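# Insert drive module in blue-lit slot and latch it

## Task

Push the drive module fully into the slot in the drive row that sits beneath the blue light, then push its latch handle downward until it locks lying flat. It only counts if module and latch stay in place without the robot holding them; finish by releasing and moving both grippers away.

## Robot and tools

Robot: two arms, left_arm and right_arm, each ending in a parallel two-finger gripper. Both are commanded in one shared scene frame: origin on the table surface midway between the arms, +x pointing out over the table, +z up, and left_arm on the +y side. The names left and right do not refer to image sides. Reported hand positions can be slightly wrong, more so at long reach.

Gripper geometry: fingers extend along the gripper's own +z axis and close along its y axis. end_effector_position is the spot between the pads when shut; closed fingertips stick out about 19 mm past it (about 6 mm when fully open). Closing pushes the tips roughly 13 mm further out, so keep that clearance above surfaces.

The 18-number row (used by both tools): one flat list covering both arms, left first. Numbers 1-9: left x, y, z (metres), qw, qx, qy, qz (quaternion, w first), gripper position, gripper speed. Numbers 10-18: the same nine for right. x, y, z and the quaternion are an absolute target pose for that gripper in the scene frame, not an offset. Position and speed each lie in [-1, 1]. Position +1 = fully open (85 mm), 0 = about 41 mm, about -0.8 = pads touching, -1 = close until blocked (grip). Speed -1 is about 20 mm/s, 0 about 85, +1 about 150. Grip force is not settable; a full close gives roughly 190-235 N per pad. For a soft grip, open then close to just under the object width. To release, command a position wider than the object. To leave a gripper unchanged, repeat its current position and speed values (a 0 is an actual command). To hold an arm still, resend its full last reported pose every call; to keep an orientation, resend the same target quaternion rather than the drifted reported one.

A target more than 0.6 m from the arm's last reported position along any gripper axis is refused and nothing is sent. Each control step, the commanded pose is clipped to within 70 mm and 16 degrees of the measured pose; the IK favours position over orientation. Elbows cannot fully straighten.

Tools:
- execute_actions {actions, pictures}: actions holds at most one item. Empty list = just read state. {"rows": [[18 numbers], ...], "steps": n} runs up to 15 steps at 1/30 s each (default 15), one row per step, last row repeated. {"steps": n} without rows is a wait of up to 300 steps counted from the previous result, including your reply time. pictures toggles camera images (on by default).
- move {target: one 18-number row, speed: m/s from 0.002 to 0.5, default 0.25; turning capped at twice that in rad/s}: straight-line paths for both grippers to their poses, ending together, lasting 0.5-10 s (cut off at 10 s). Finger values are sent at the start. Paths do not avoid obstacles or the other arm, and a gripper may lag, stray or overshoot speed near full reach. Result adds a move: line with the ending (done, off_target, moving, held, fault) and any limits (paced = pose clipped; held = some steps blocked, after which the arm may jump faster), plus each gripper's distance to its pose.
- wait {seconds: 0-10}: let the simulation run with no new command.
- zoom_image {camera, region [x0,y0,x1,y1] in pixels, at most 504x504}: enlarges part of the latest image. Cameras: cam_head_left, cam_head_right, cam_high, cam_low, cam_left_wrist, cam_right_wrist, all 896x504.
- show_instructions {}: shows the reference image pages for this task.
- finished_scene {scene}: ends and grades the current scene (give its number); irreversible. Answering without any tool call also ends things.

Result lines: the state line gives each arm's position and quaternion. pose unreachable means the clearance check altered or blocked that arm's command; HELD marks steps where the row was not (fully) sent. Hand target shows where the controller is currently driving each gripper. position_measured_pct is about 50 - 50 x finger position (0 = fully open); stopping below about 90 before the requested value means something is gripped or blocking, about 90 or above means the pads met. Fingers that have stopped stay put until the position value changes by 0.01 or more, but re-close by themselves if the object slips or is lost.

Between actions each arm continues only to its last clipped pose (at most 70 mm further), so check the reported pose and command the remainder. Joints share speed and acceleration limits and halt together when reversed.

Cautions: contact torque reaching a joint's load limit (50.7 N m for waist, shoulder, upper arm roll, elbow; 31.9 N m for forearm roll, wrist pitch, wrist roll; held weight included) stops that arm for 10 s. Long holding heats motors: warnings from 60 °C, and at 75 °C the arm goes limp and sinks (OVER-TEMPERATURE FAULT). Never let the arms collide or press on each other. Avoid dropping items, knocking anything off the table, slamming or pushing very hard; faster moves and targets set far beyond a contact strike harder. Occasional external tugs on held parts or nudges to loose objects may happen. Suggested order: look, insert the module fully, press the latch flat, open and withdraw, confirm it stays, then finish.

Each tool is called after "Call:" as name(argument=value, ...), one argument or row to a line, values as JSON.

Reference images:

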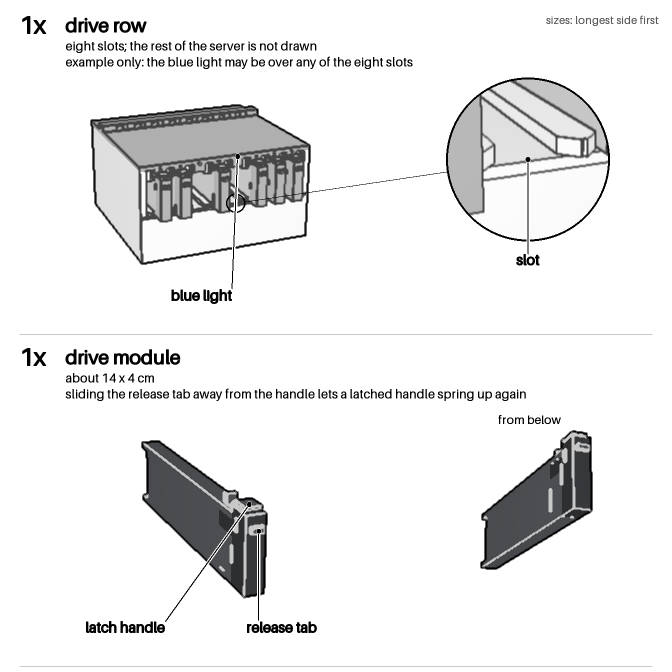

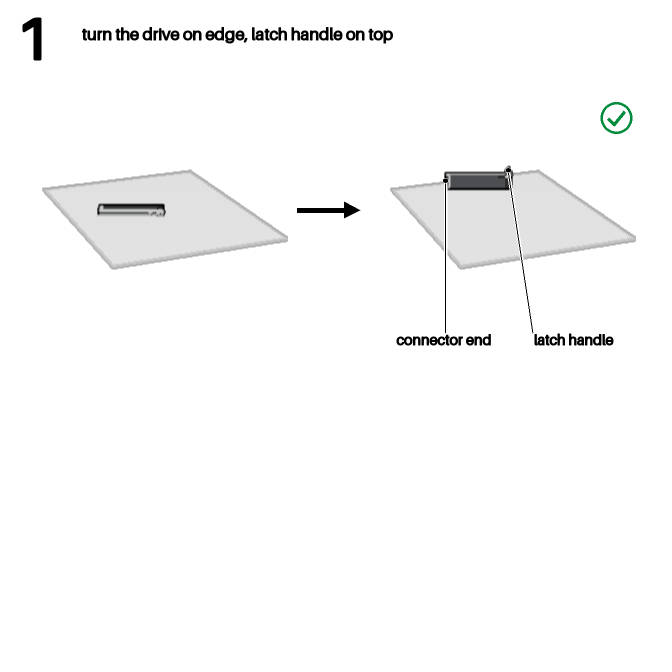

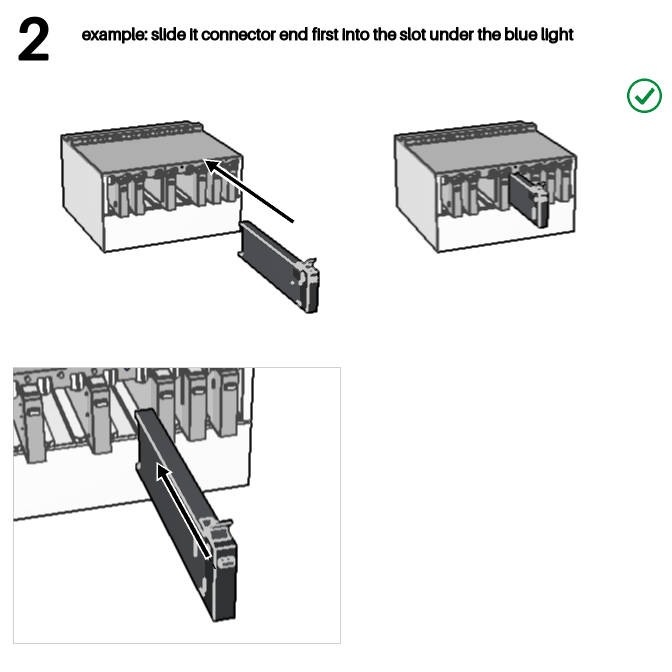

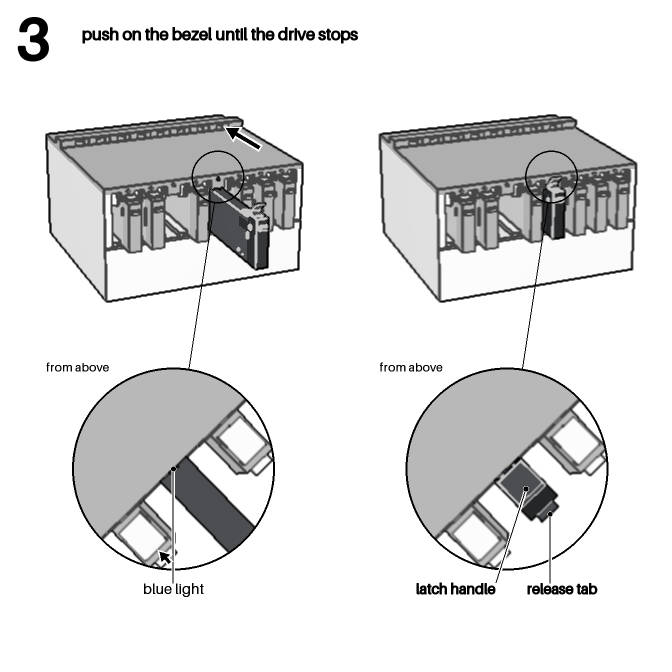

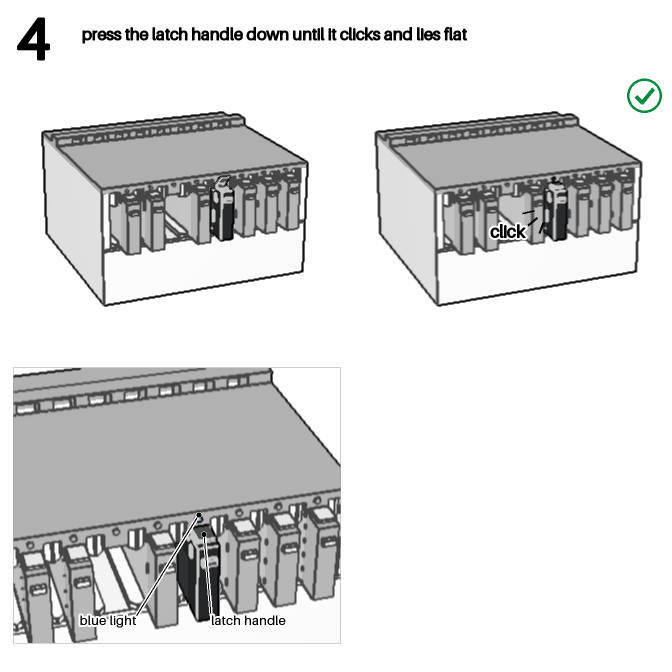

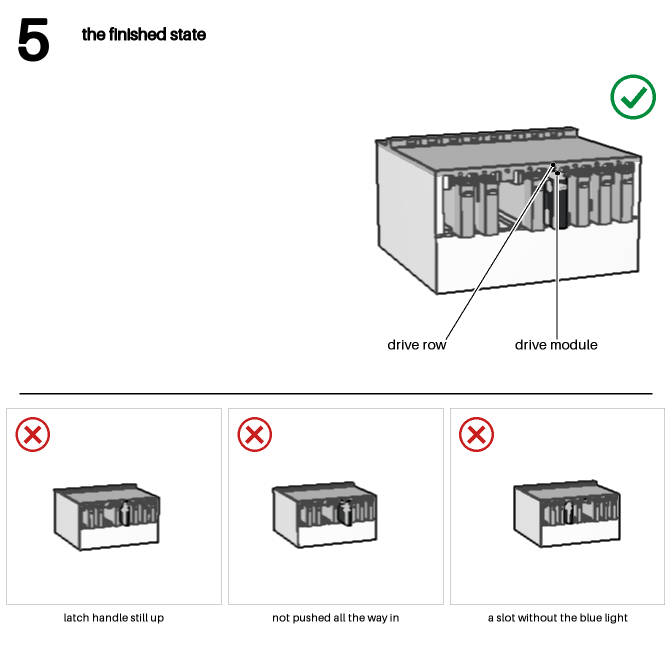

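## Session

Call:
execute_actions(
  actions=[],
)

Scene clock: 0.00 s of 6300.00 s.
left_arm: end_effector_position=(+0.2847, -0.0643, +0.1158) position_measured_pct=0.0 end_effector_quat_wxyz=(-0.200, +0.253, +0.945, +0.047) | right_arm: end_effector_position=(+0.1687, -0.1682, +0.2118) position_measured_pct=0.0 end_effector_quat_wxyz=(-0.499, +0.767, +0.125, -0.383)
Joint positions: left_arm=[ 1.009  0.827 -0.065  1.311  0.195  1.399  1.833] | right_arm=[-0.238  0.796  0.253  2.198 -0.694  1.602 -0.457]
Joint velocities: left_arm=[ 0.     0.     0.001  0.    -0.    -0.001  0.   ] | right_arm=[-0.    -0.001 -0.    -0.    -0.001  0.     0.   ]
Motor temperatures (°C, as the motors report them): left_arm=[34 31 31 28 37 39 42] | right_arm=[31 31 30 35 36 44 44]
Hand target (left_arm): +0.285, -0.064, +0.116; -0.200, +0.253, +0.945, +0.047
Hand target (right_arm): +0.169, -0.168, +0.212; -0.499, +0.767, +0.125, -0.383

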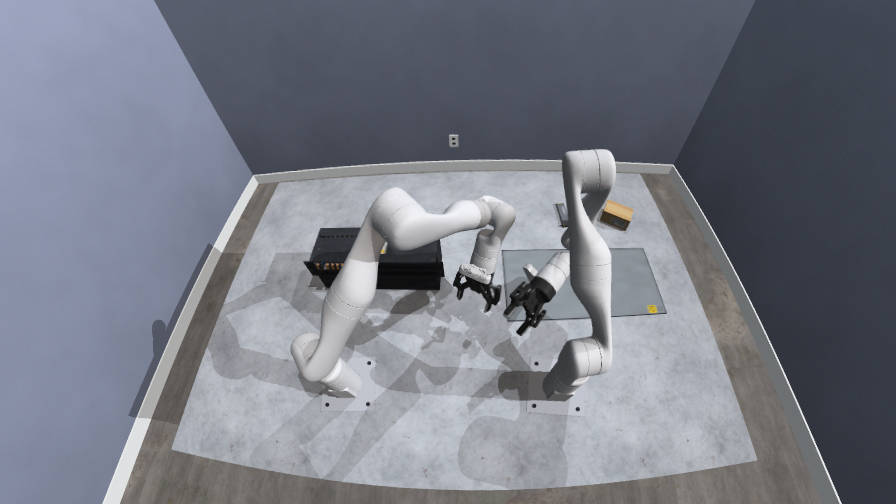

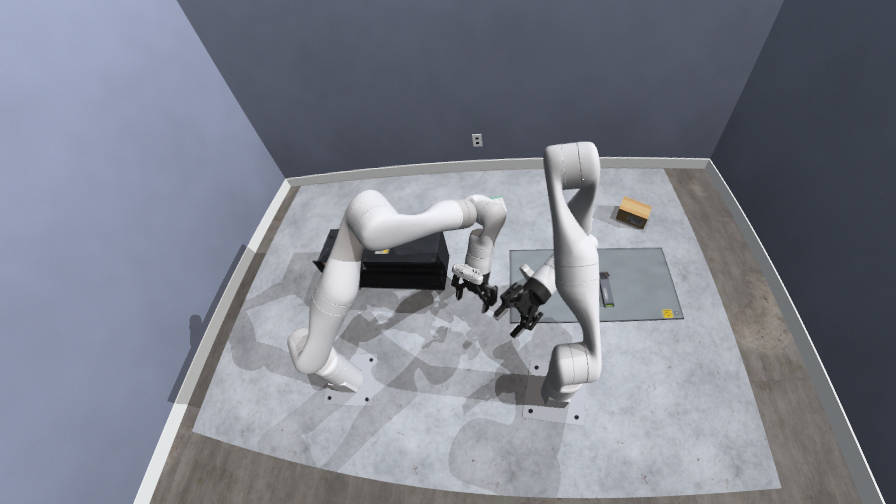

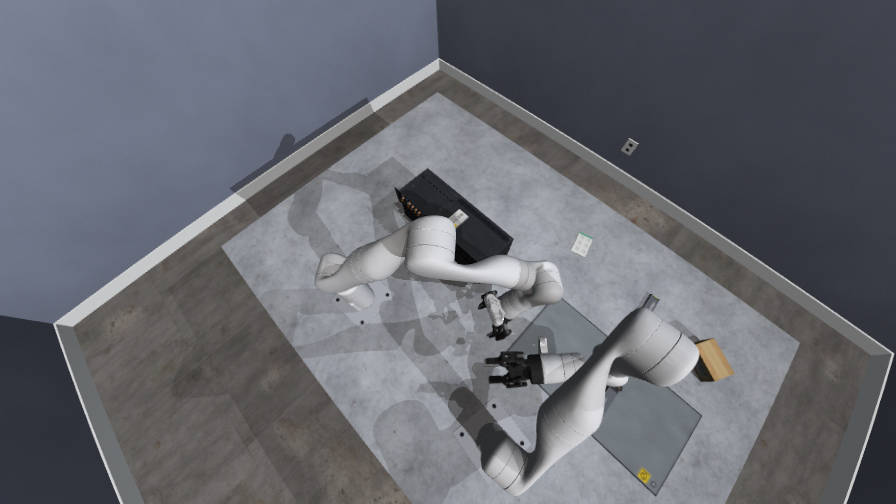

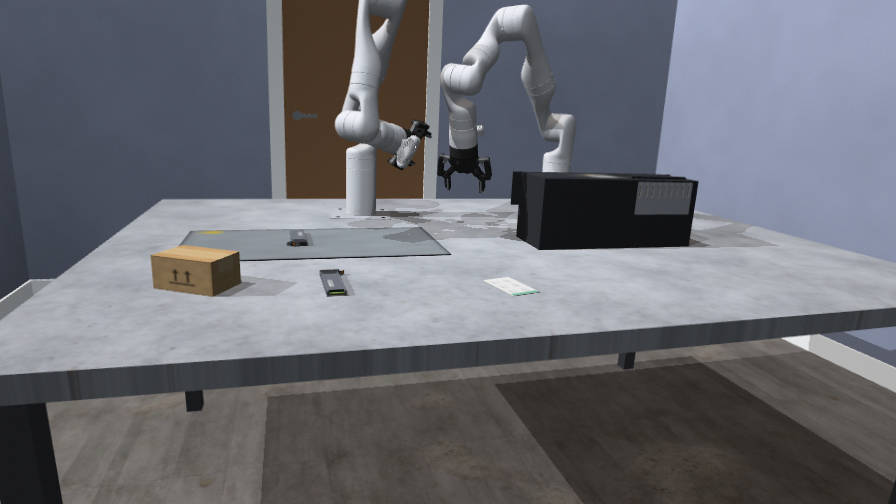

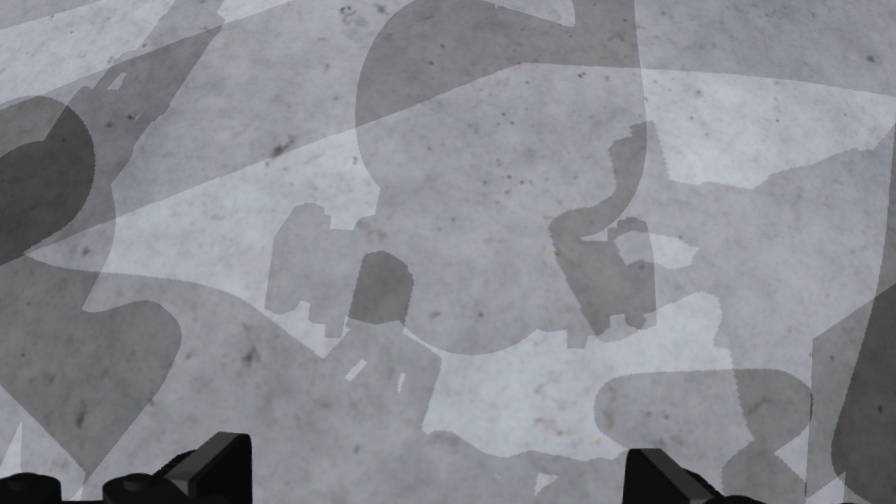

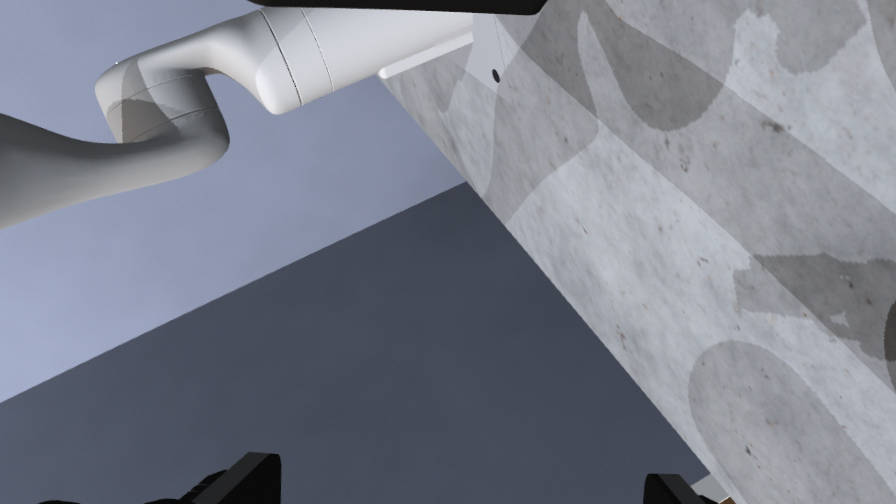

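Call:
move(
  target=[0.2,0.2,0.35,0,0,1,0,1,0,0.28,-0.47,0.3,0,1,0,0,1,0],
)

Scene clock: 20.70 s of 6300.00 s.
left_arm: end_effector_position=(+0.1998, +0.2006, +0.3489) position_measured_pct=0.0 end_effector_quat_wxyz=(-0.000, -0.001, +1.000, +0.000) | right_arm: end_effector_position=(+0.2803, -0.4699, +0.3000) position_measured_pct=0.0 end_effector_quat_wxyz=(+0.001, +1.000, +0.002, -0.001)
Joint positions: left_arm=[ 1.019 -0.263 -0.225  1.929 -0.058  1.471  2.283] | right_arm=[-0.278 -0.089  0.557  1.944  0.051  1.274 -1.165]
Joint velocities: left_arm=[-0.001 -0.007  0.001  0.    -0.     0.002  0.001] | right_arm=[ 0.001 -0.005 -0.     0.001  0.001 -0.001 -0.001]
Motor temperatures (°C, as the motors report them): left_arm=[34 31 31 28 37 39 42] | right_arm=[31 32 30 35 36 44 44]
Hand target (left_arm): +0.200, +0.201, +0.349; -0.000, -0.001, +1.000, +0.000
Hand target (right_arm): +0.280, -0.470, +0.300; +0.001, +1.000, +0.002, -0.000
Off the commanded pose (left_arm): 0.001 m, 0 deg.
Off the commanded pose (right_arm): 0.000 m, 0 deg.
After step 90, 14.47 s passed at rest.
move: done

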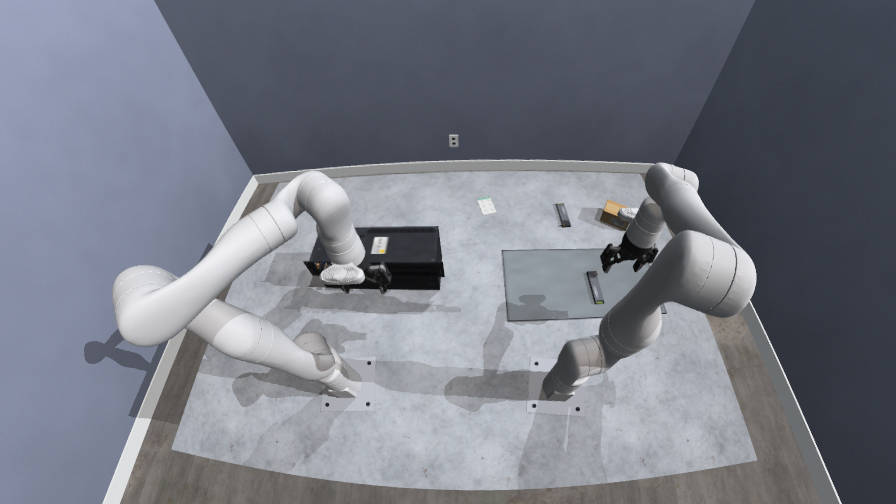

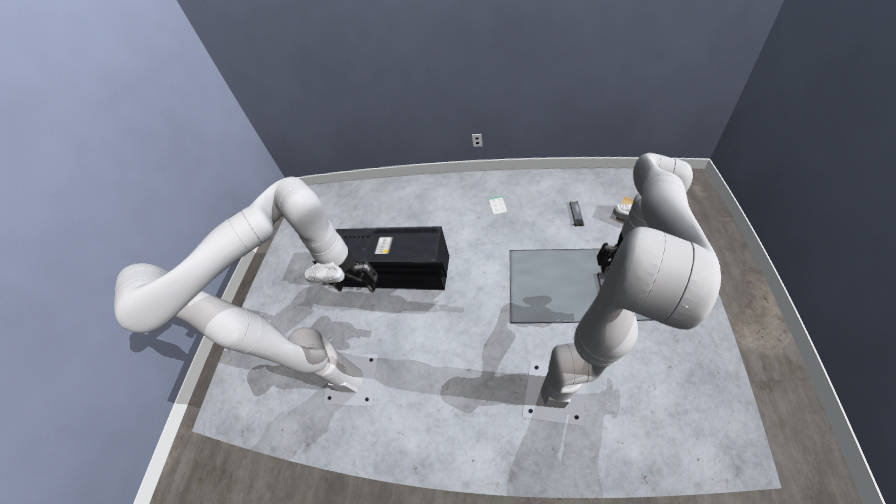

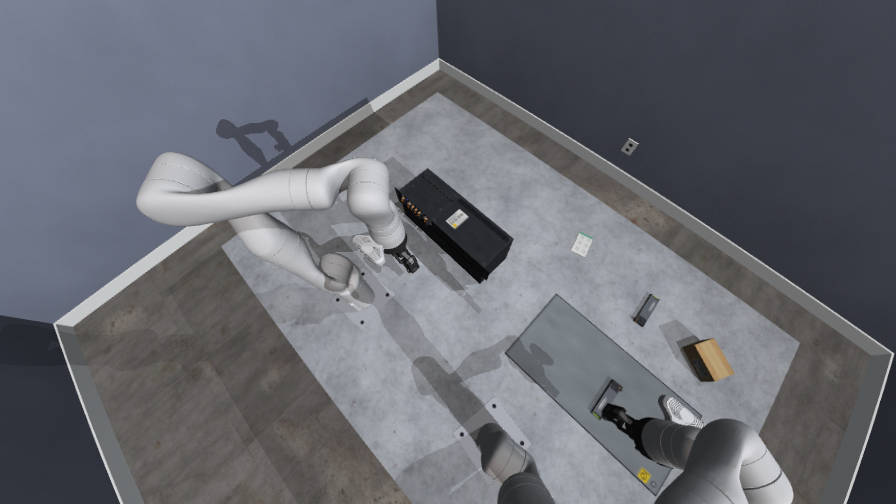

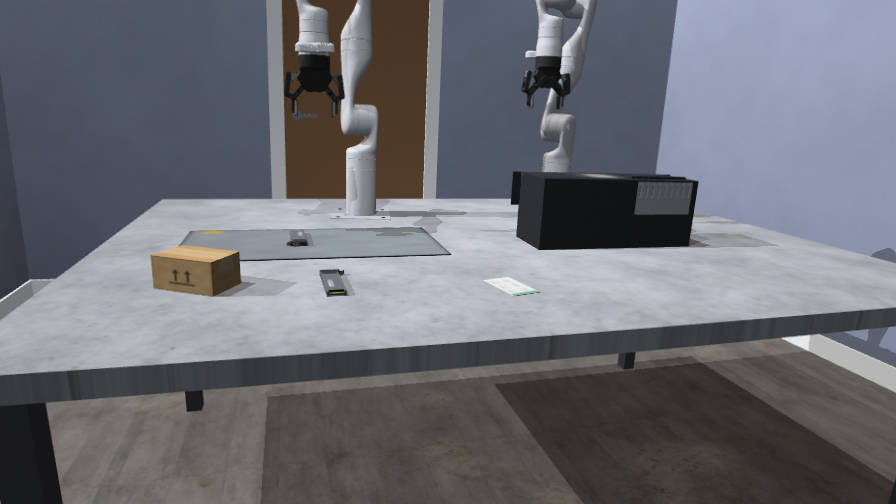

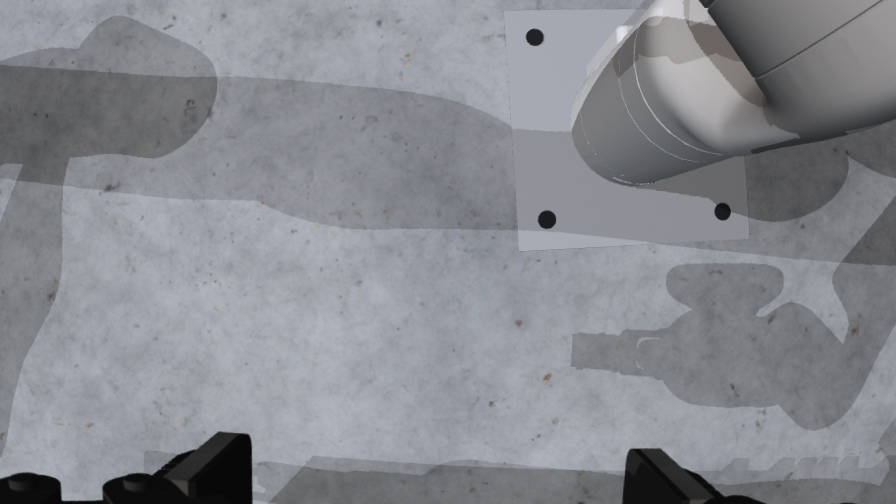

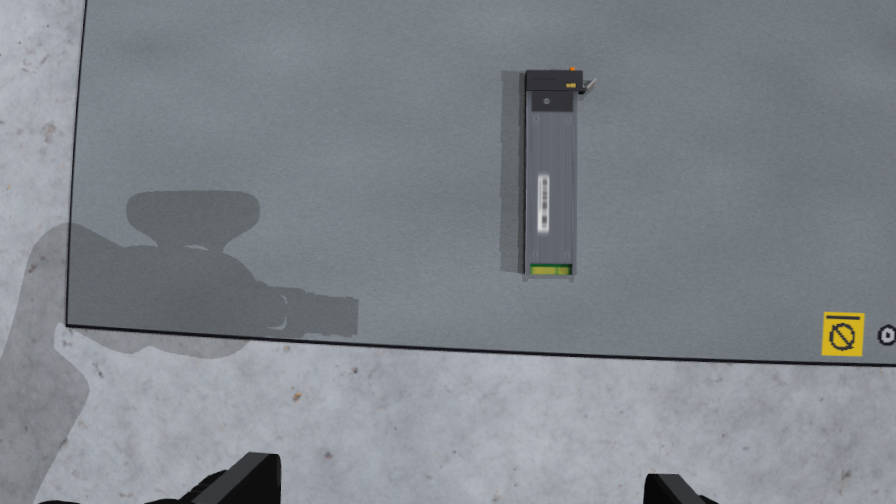

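Call:
move(
  target=[0.2,0.36,0.3,0,0.966,0,0.259,1,0,0.36,-0.533,0.1,0,1,0,0,1,0],
)

Scene clock: 48.97 s of 6300.00 s.
left_arm: end_effector_position=(+0.1994, +0.3590, +0.2995) position_measured_pct=0.0 end_effector_quat_wxyz=(-0.001, +0.966, -0.001, +0.258) | right_arm: end_effector_position=(+0.3598, -0.5333, +0.0996) position_measured_pct=0.0 end_effector_quat_wxyz=(-0.000, +1.000, -0.001, +0.000)
Joint positions: left_arm=[-0.357 -0.809 -0.225  2.393  0.157  1.123  4.027] | right_arm=[ 0.024  0.508  0.497  2.042 -0.378  0.679 -0.668]
Joint velocities: left_arm=[-0.005  0.     0.001 -0.001 -0.002 -0.001  0.006] | right_arm=[ 0.002  0.001  0.    -0.    -0.001 -0.     0.   ]
Motor temperatures (°C, as the motors report them): left_arm=[34 31 31 28 37 39 42] | right_arm=[31 32 30 35 36 44 44]
Hand target (left_arm): +0.199, +0.359, +0.299; -0.001, +0.966, -0.000, +0.258
Hand target (right_arm): +0.360, -0.533, +0.099; -0.000, +1.000, -0.001, +0.000
Off the commanded pose (left_arm): 0.001 m, 0 deg.
Off the commanded pose (right_arm): 0.001 m, 0 deg.
After step 90, 18.57 s passed at rest.
move: done

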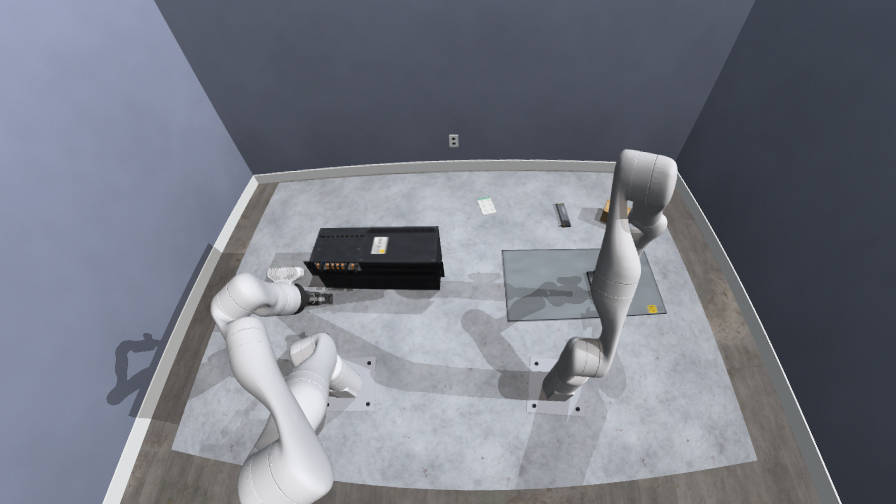

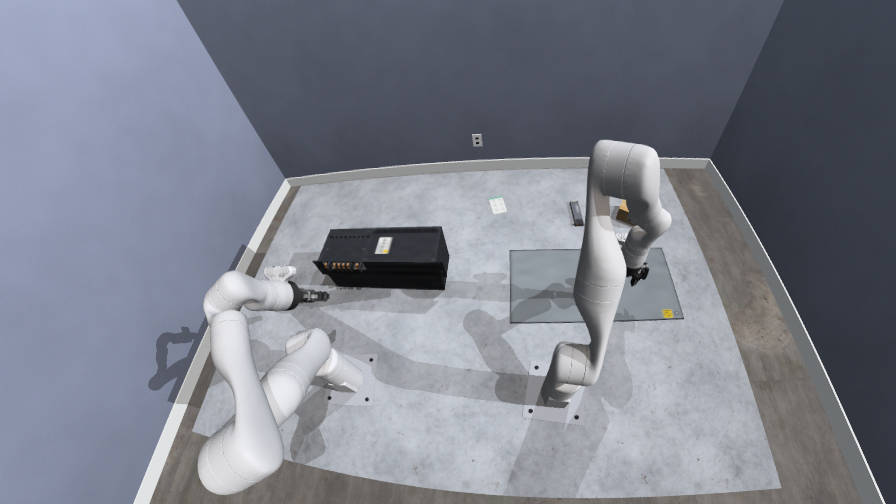

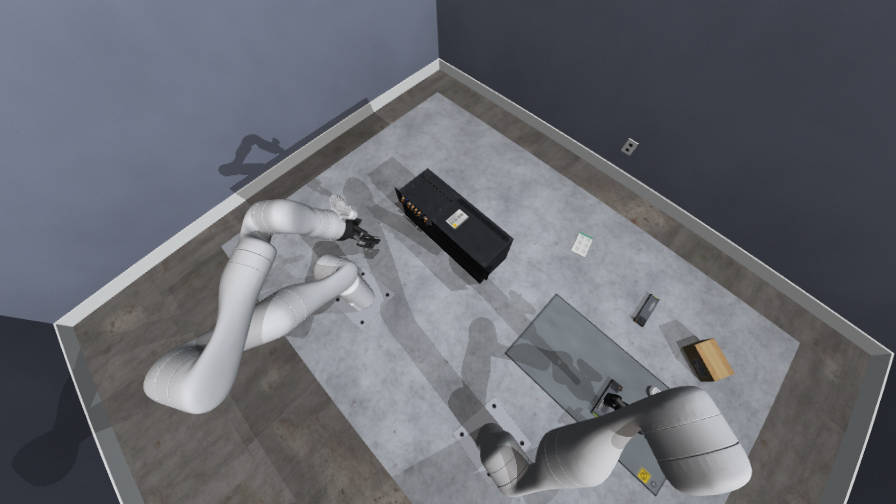

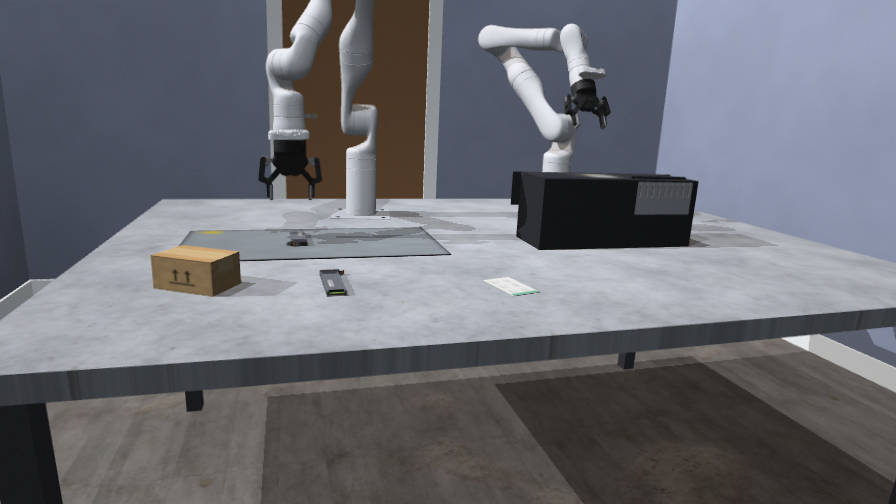

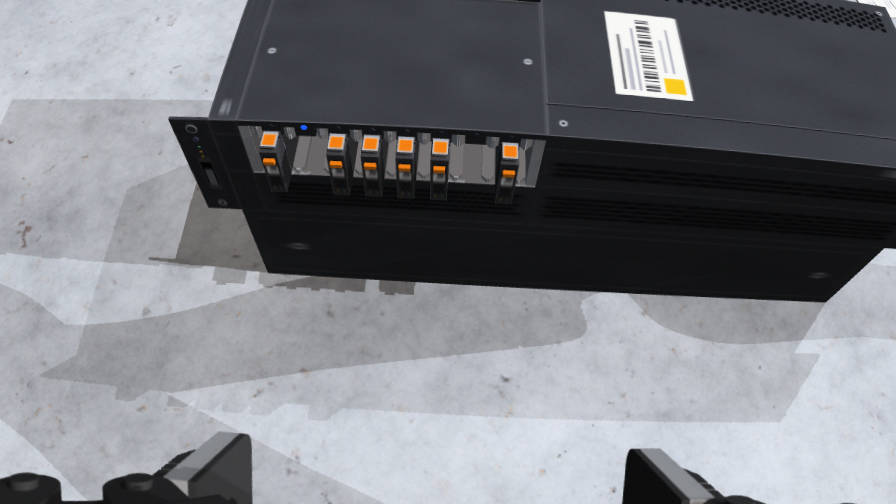

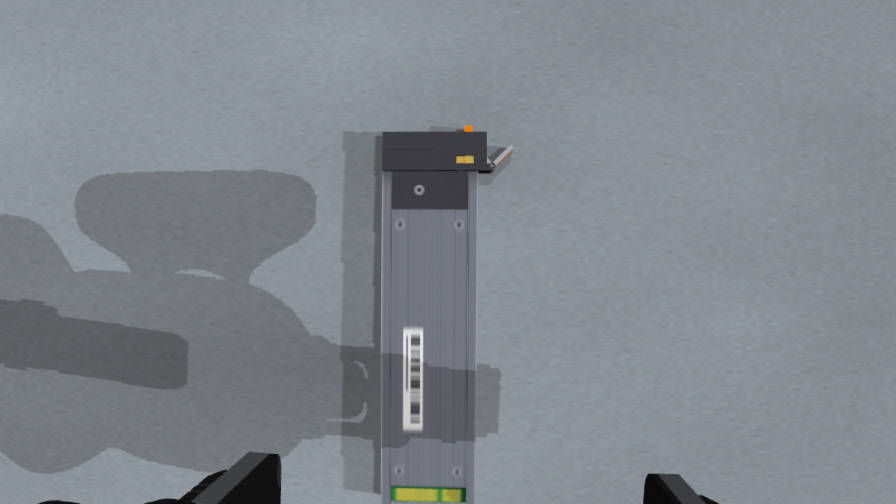

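Call:
move(
  target=[0.2,0.36,0.3,0,0.966,0,0.259,1,0,0.355,-0.521,0.021,0,1,0,0,0.4,0],
  speed=0.1,
)

Call:
move(
  target=[0.2,0.36,0.3,0,0.966,0,0.259,1,0,0.355,-0.521,0.021,0,1,0,0,-0.3,-0.5],
)

Scene clock: 65.20 s of 6300.00 s.
left_arm: end_effector_position=(+0.2000, +0.3600, +0.3000) position_measured_pct=0.0 end_effector_quat_wxyz=(+0.000, +0.966, +0.000, +0.259) | right_arm: end_effector_position=(+0.3550, -0.5209, +0.0212) position_measured_pct=29.8 end_effector_quat_wxyz=(+0.000, +1.000, -0.000, +0.000)
Joint positions: left_arm=[-0.355 -0.806 -0.231  2.392  0.157  1.122  4.025] | right_arm=[ 0.116  0.664  0.343  2.132 -0.525  0.426 -0.558]
Joint velocities: left_arm=[ 0.    -0.    -0.001  0.001 -0.    -0.    -0.   ] | right_arm=[ 0.005  0.007 -0.001  0.    -0.001 -0.001  0.002]
Motor temperatures (°C, as the motors report them): left_arm=[34 31 31 28 37 39 42] | right_arm=[31 32 30 35 36 44 44]
Hand target (left_arm): +0.200, +0.360, +0.300; +0.000, +0.966, -0.000, +0.259
Hand target (right_arm): +0.355, -0.521, +0.021; +0.000, +1.000, -0.000, -0.000
Off the commanded pose (left_arm): 0.000 m, 0 deg.
Off the commanded pose (right_arm): 0.000 m, 0 deg.
After step 90, 12.03 s passed at rest.
move: done

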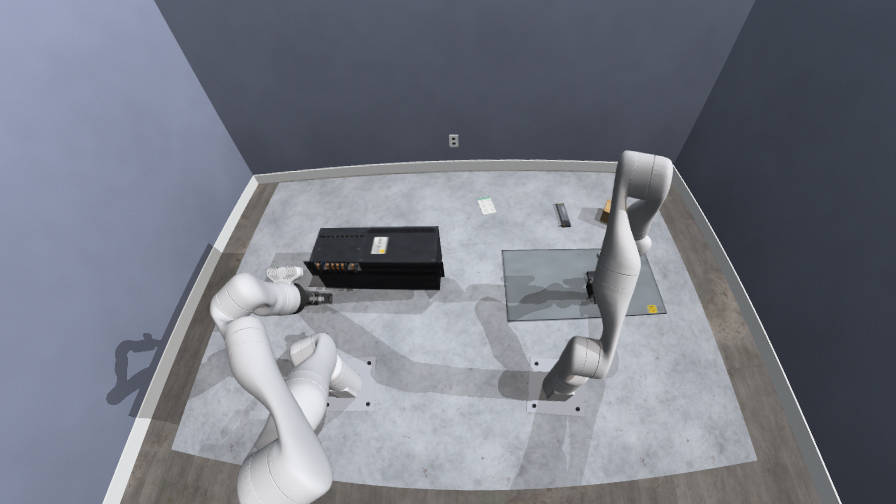

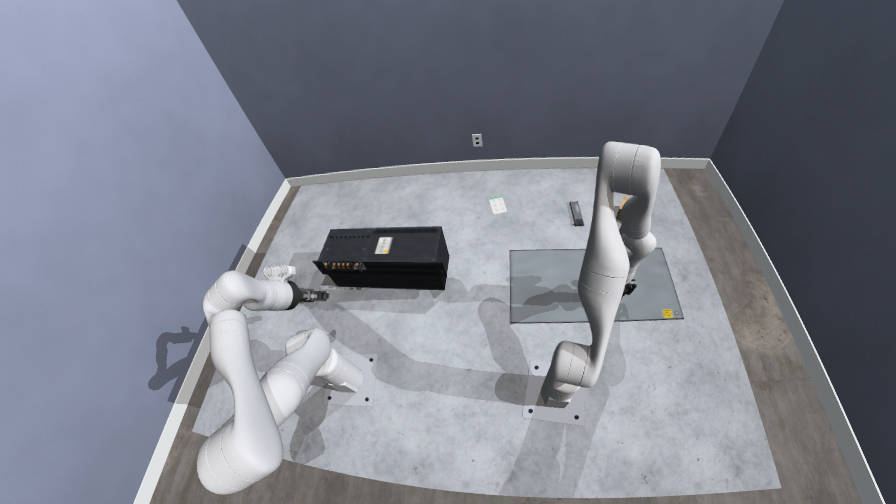

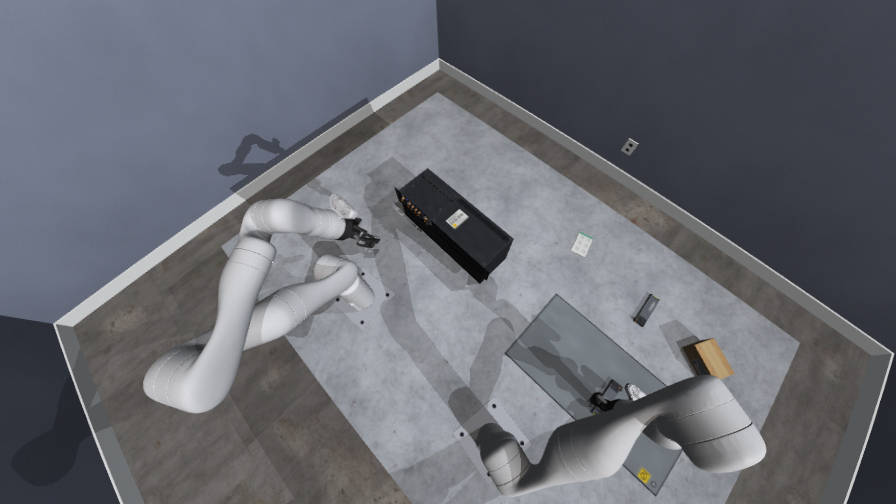

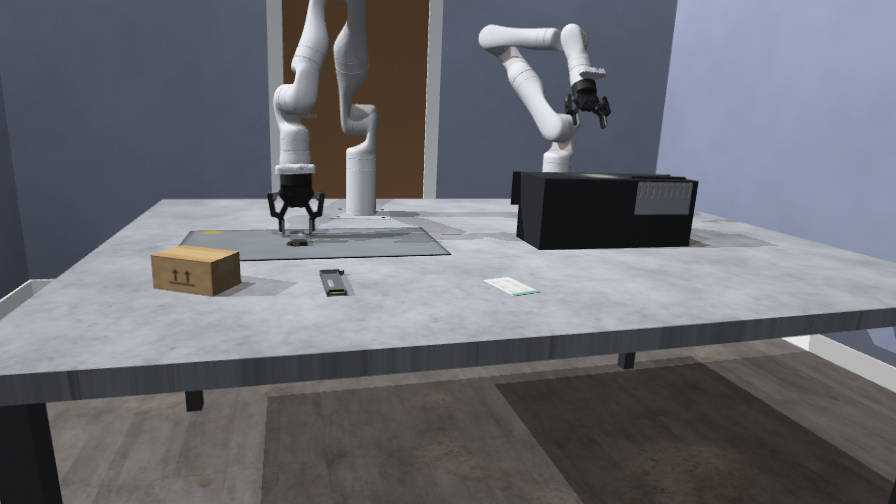

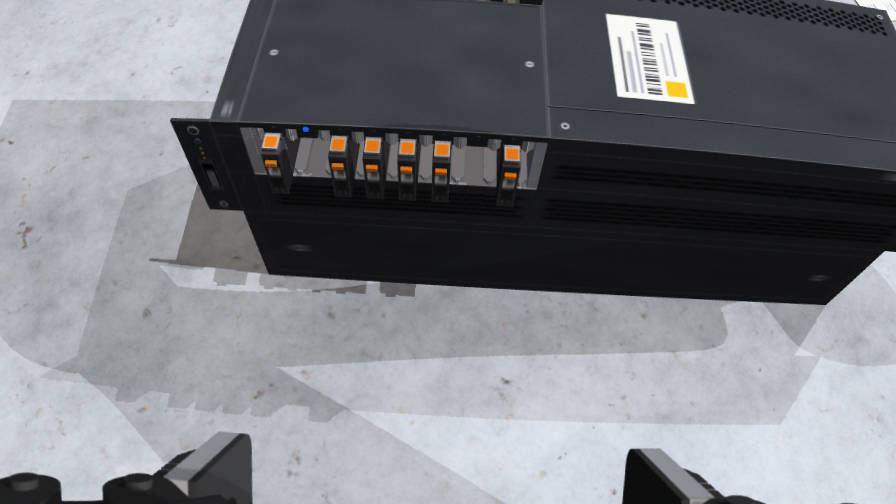

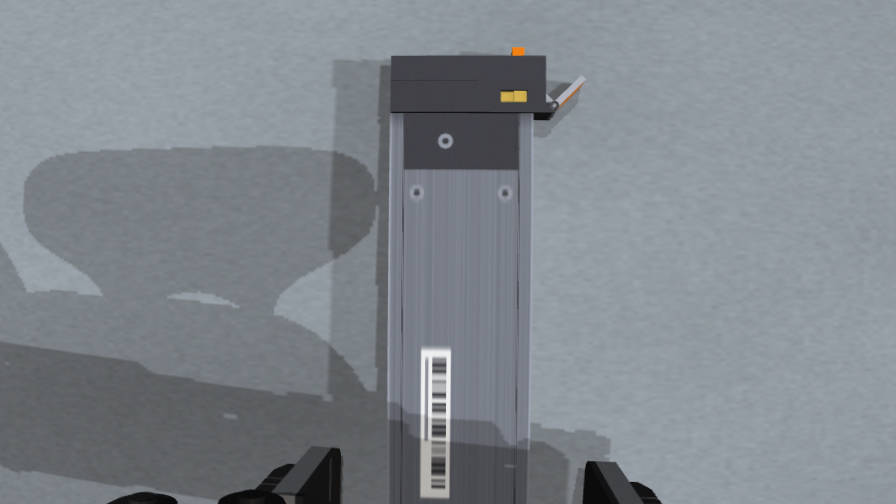

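Scene clock: 66.07 s of 6300.00 s.
left_arm: end_effector_position=(+0.2000, +0.3600, +0.3000) position_measured_pct=0.0 end_effector_quat_wxyz=(-0.000, +0.966, +0.000, +0.259) | right_arm: end_effector_position=(+0.3550, -0.5209, +0.0216) position_measured_pct=59.5 end_effector_quat_wxyz=(-0.000, +1.000, +0.000, +0.000)
Joint positions: left_arm=[-0.355 -0.806 -0.231  2.392  0.157  1.122  4.025] | right_arm=[ 0.116  0.663  0.343  2.132 -0.525  0.427 -0.557]
Joint velocities: left_arm=[ 0.    -0.     0.     0.002 -0.001  0.    -0.   ] | right_arm=[ 0.     0.001 -0.    -0.     0.001 -0.     0.001]
Motor temperatures (°C, as the motors report them): left_arm=[34 31 31 28 37 39 42] | right_arm=[31 32 30 35 36 44 44]
Hand target (left_arm): +0.200, +0.360, +0.300; +0.000, +0.966, -0.000, +0.259
Hand target (right_arm): +0.355, -0.521, +0.021; -0.000, +1.000, -0.000, +0.000
Off the commanded pose (left_arm): 0.000 m, 0 deg.
Off the commanded pose (right_arm): 0.001 m, 0 deg.
move: done

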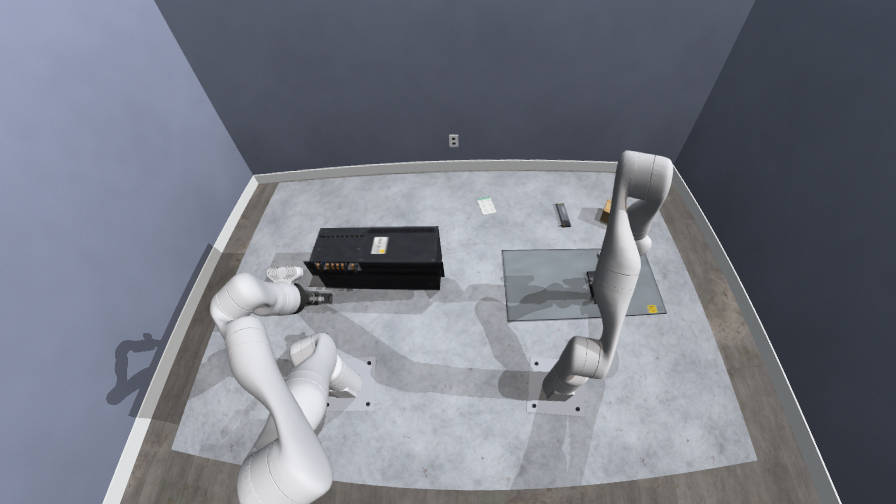

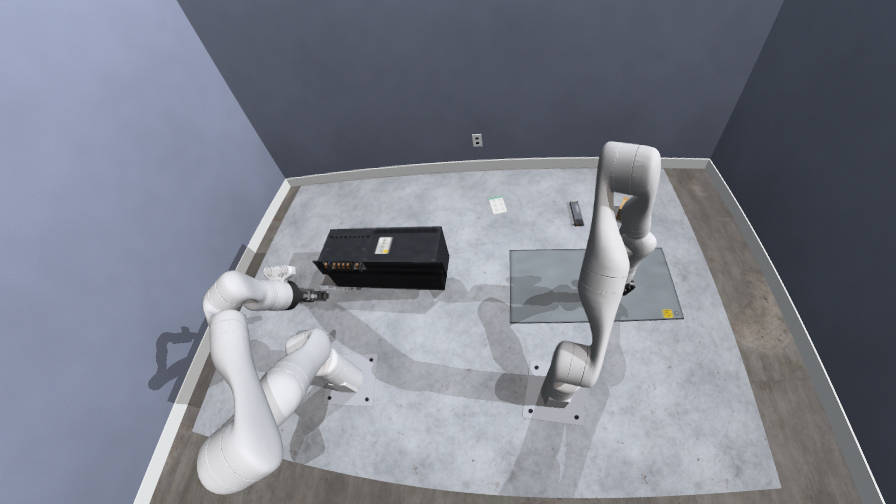

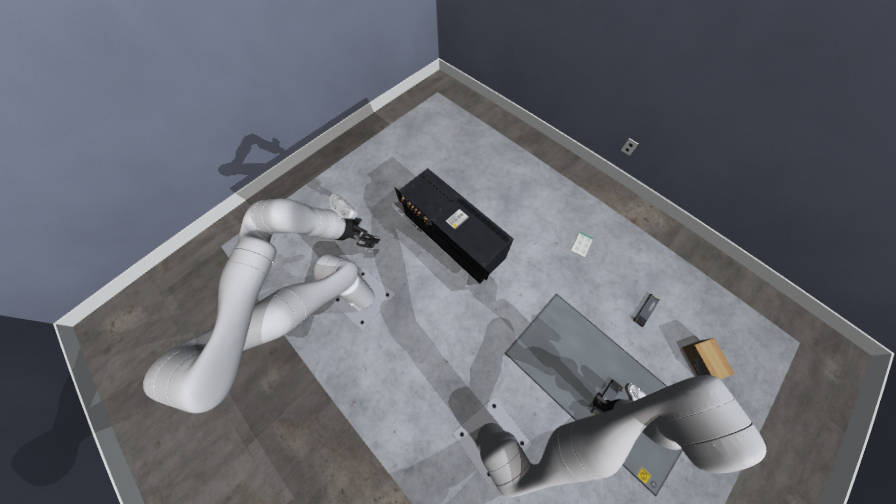

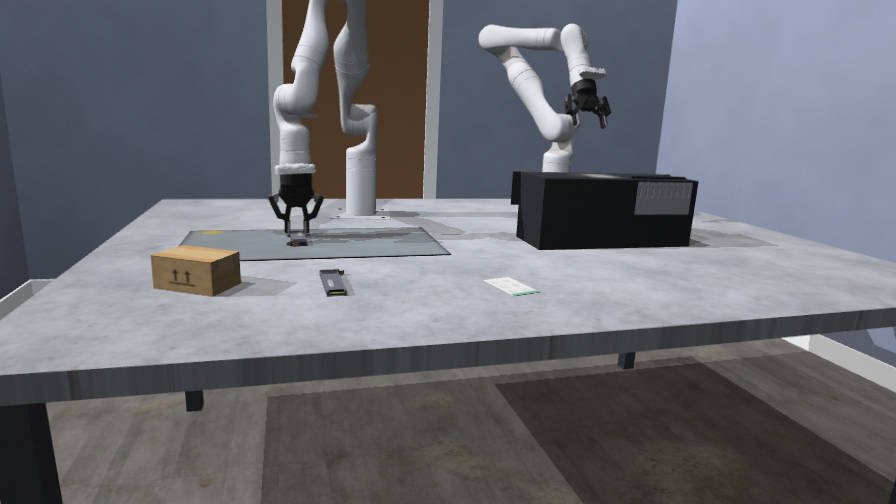

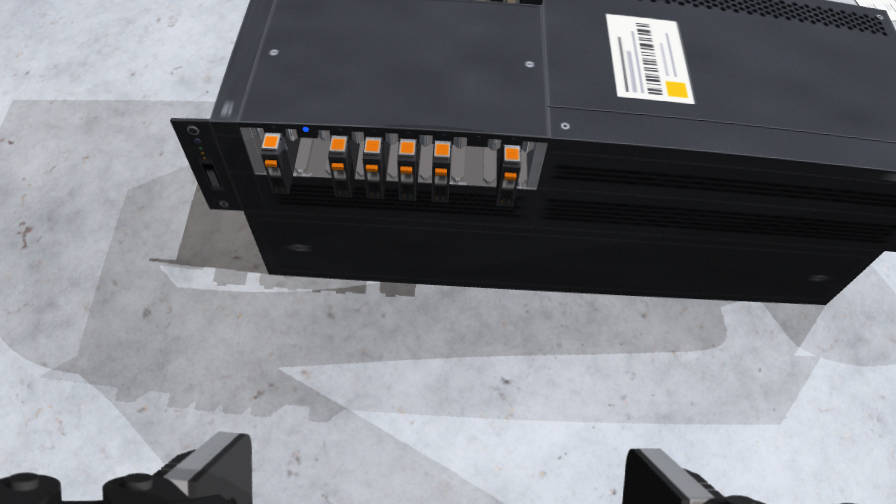

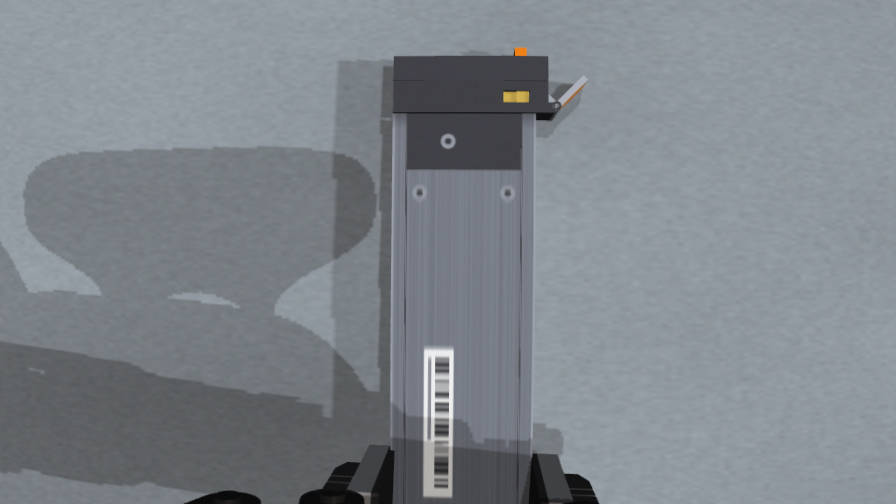

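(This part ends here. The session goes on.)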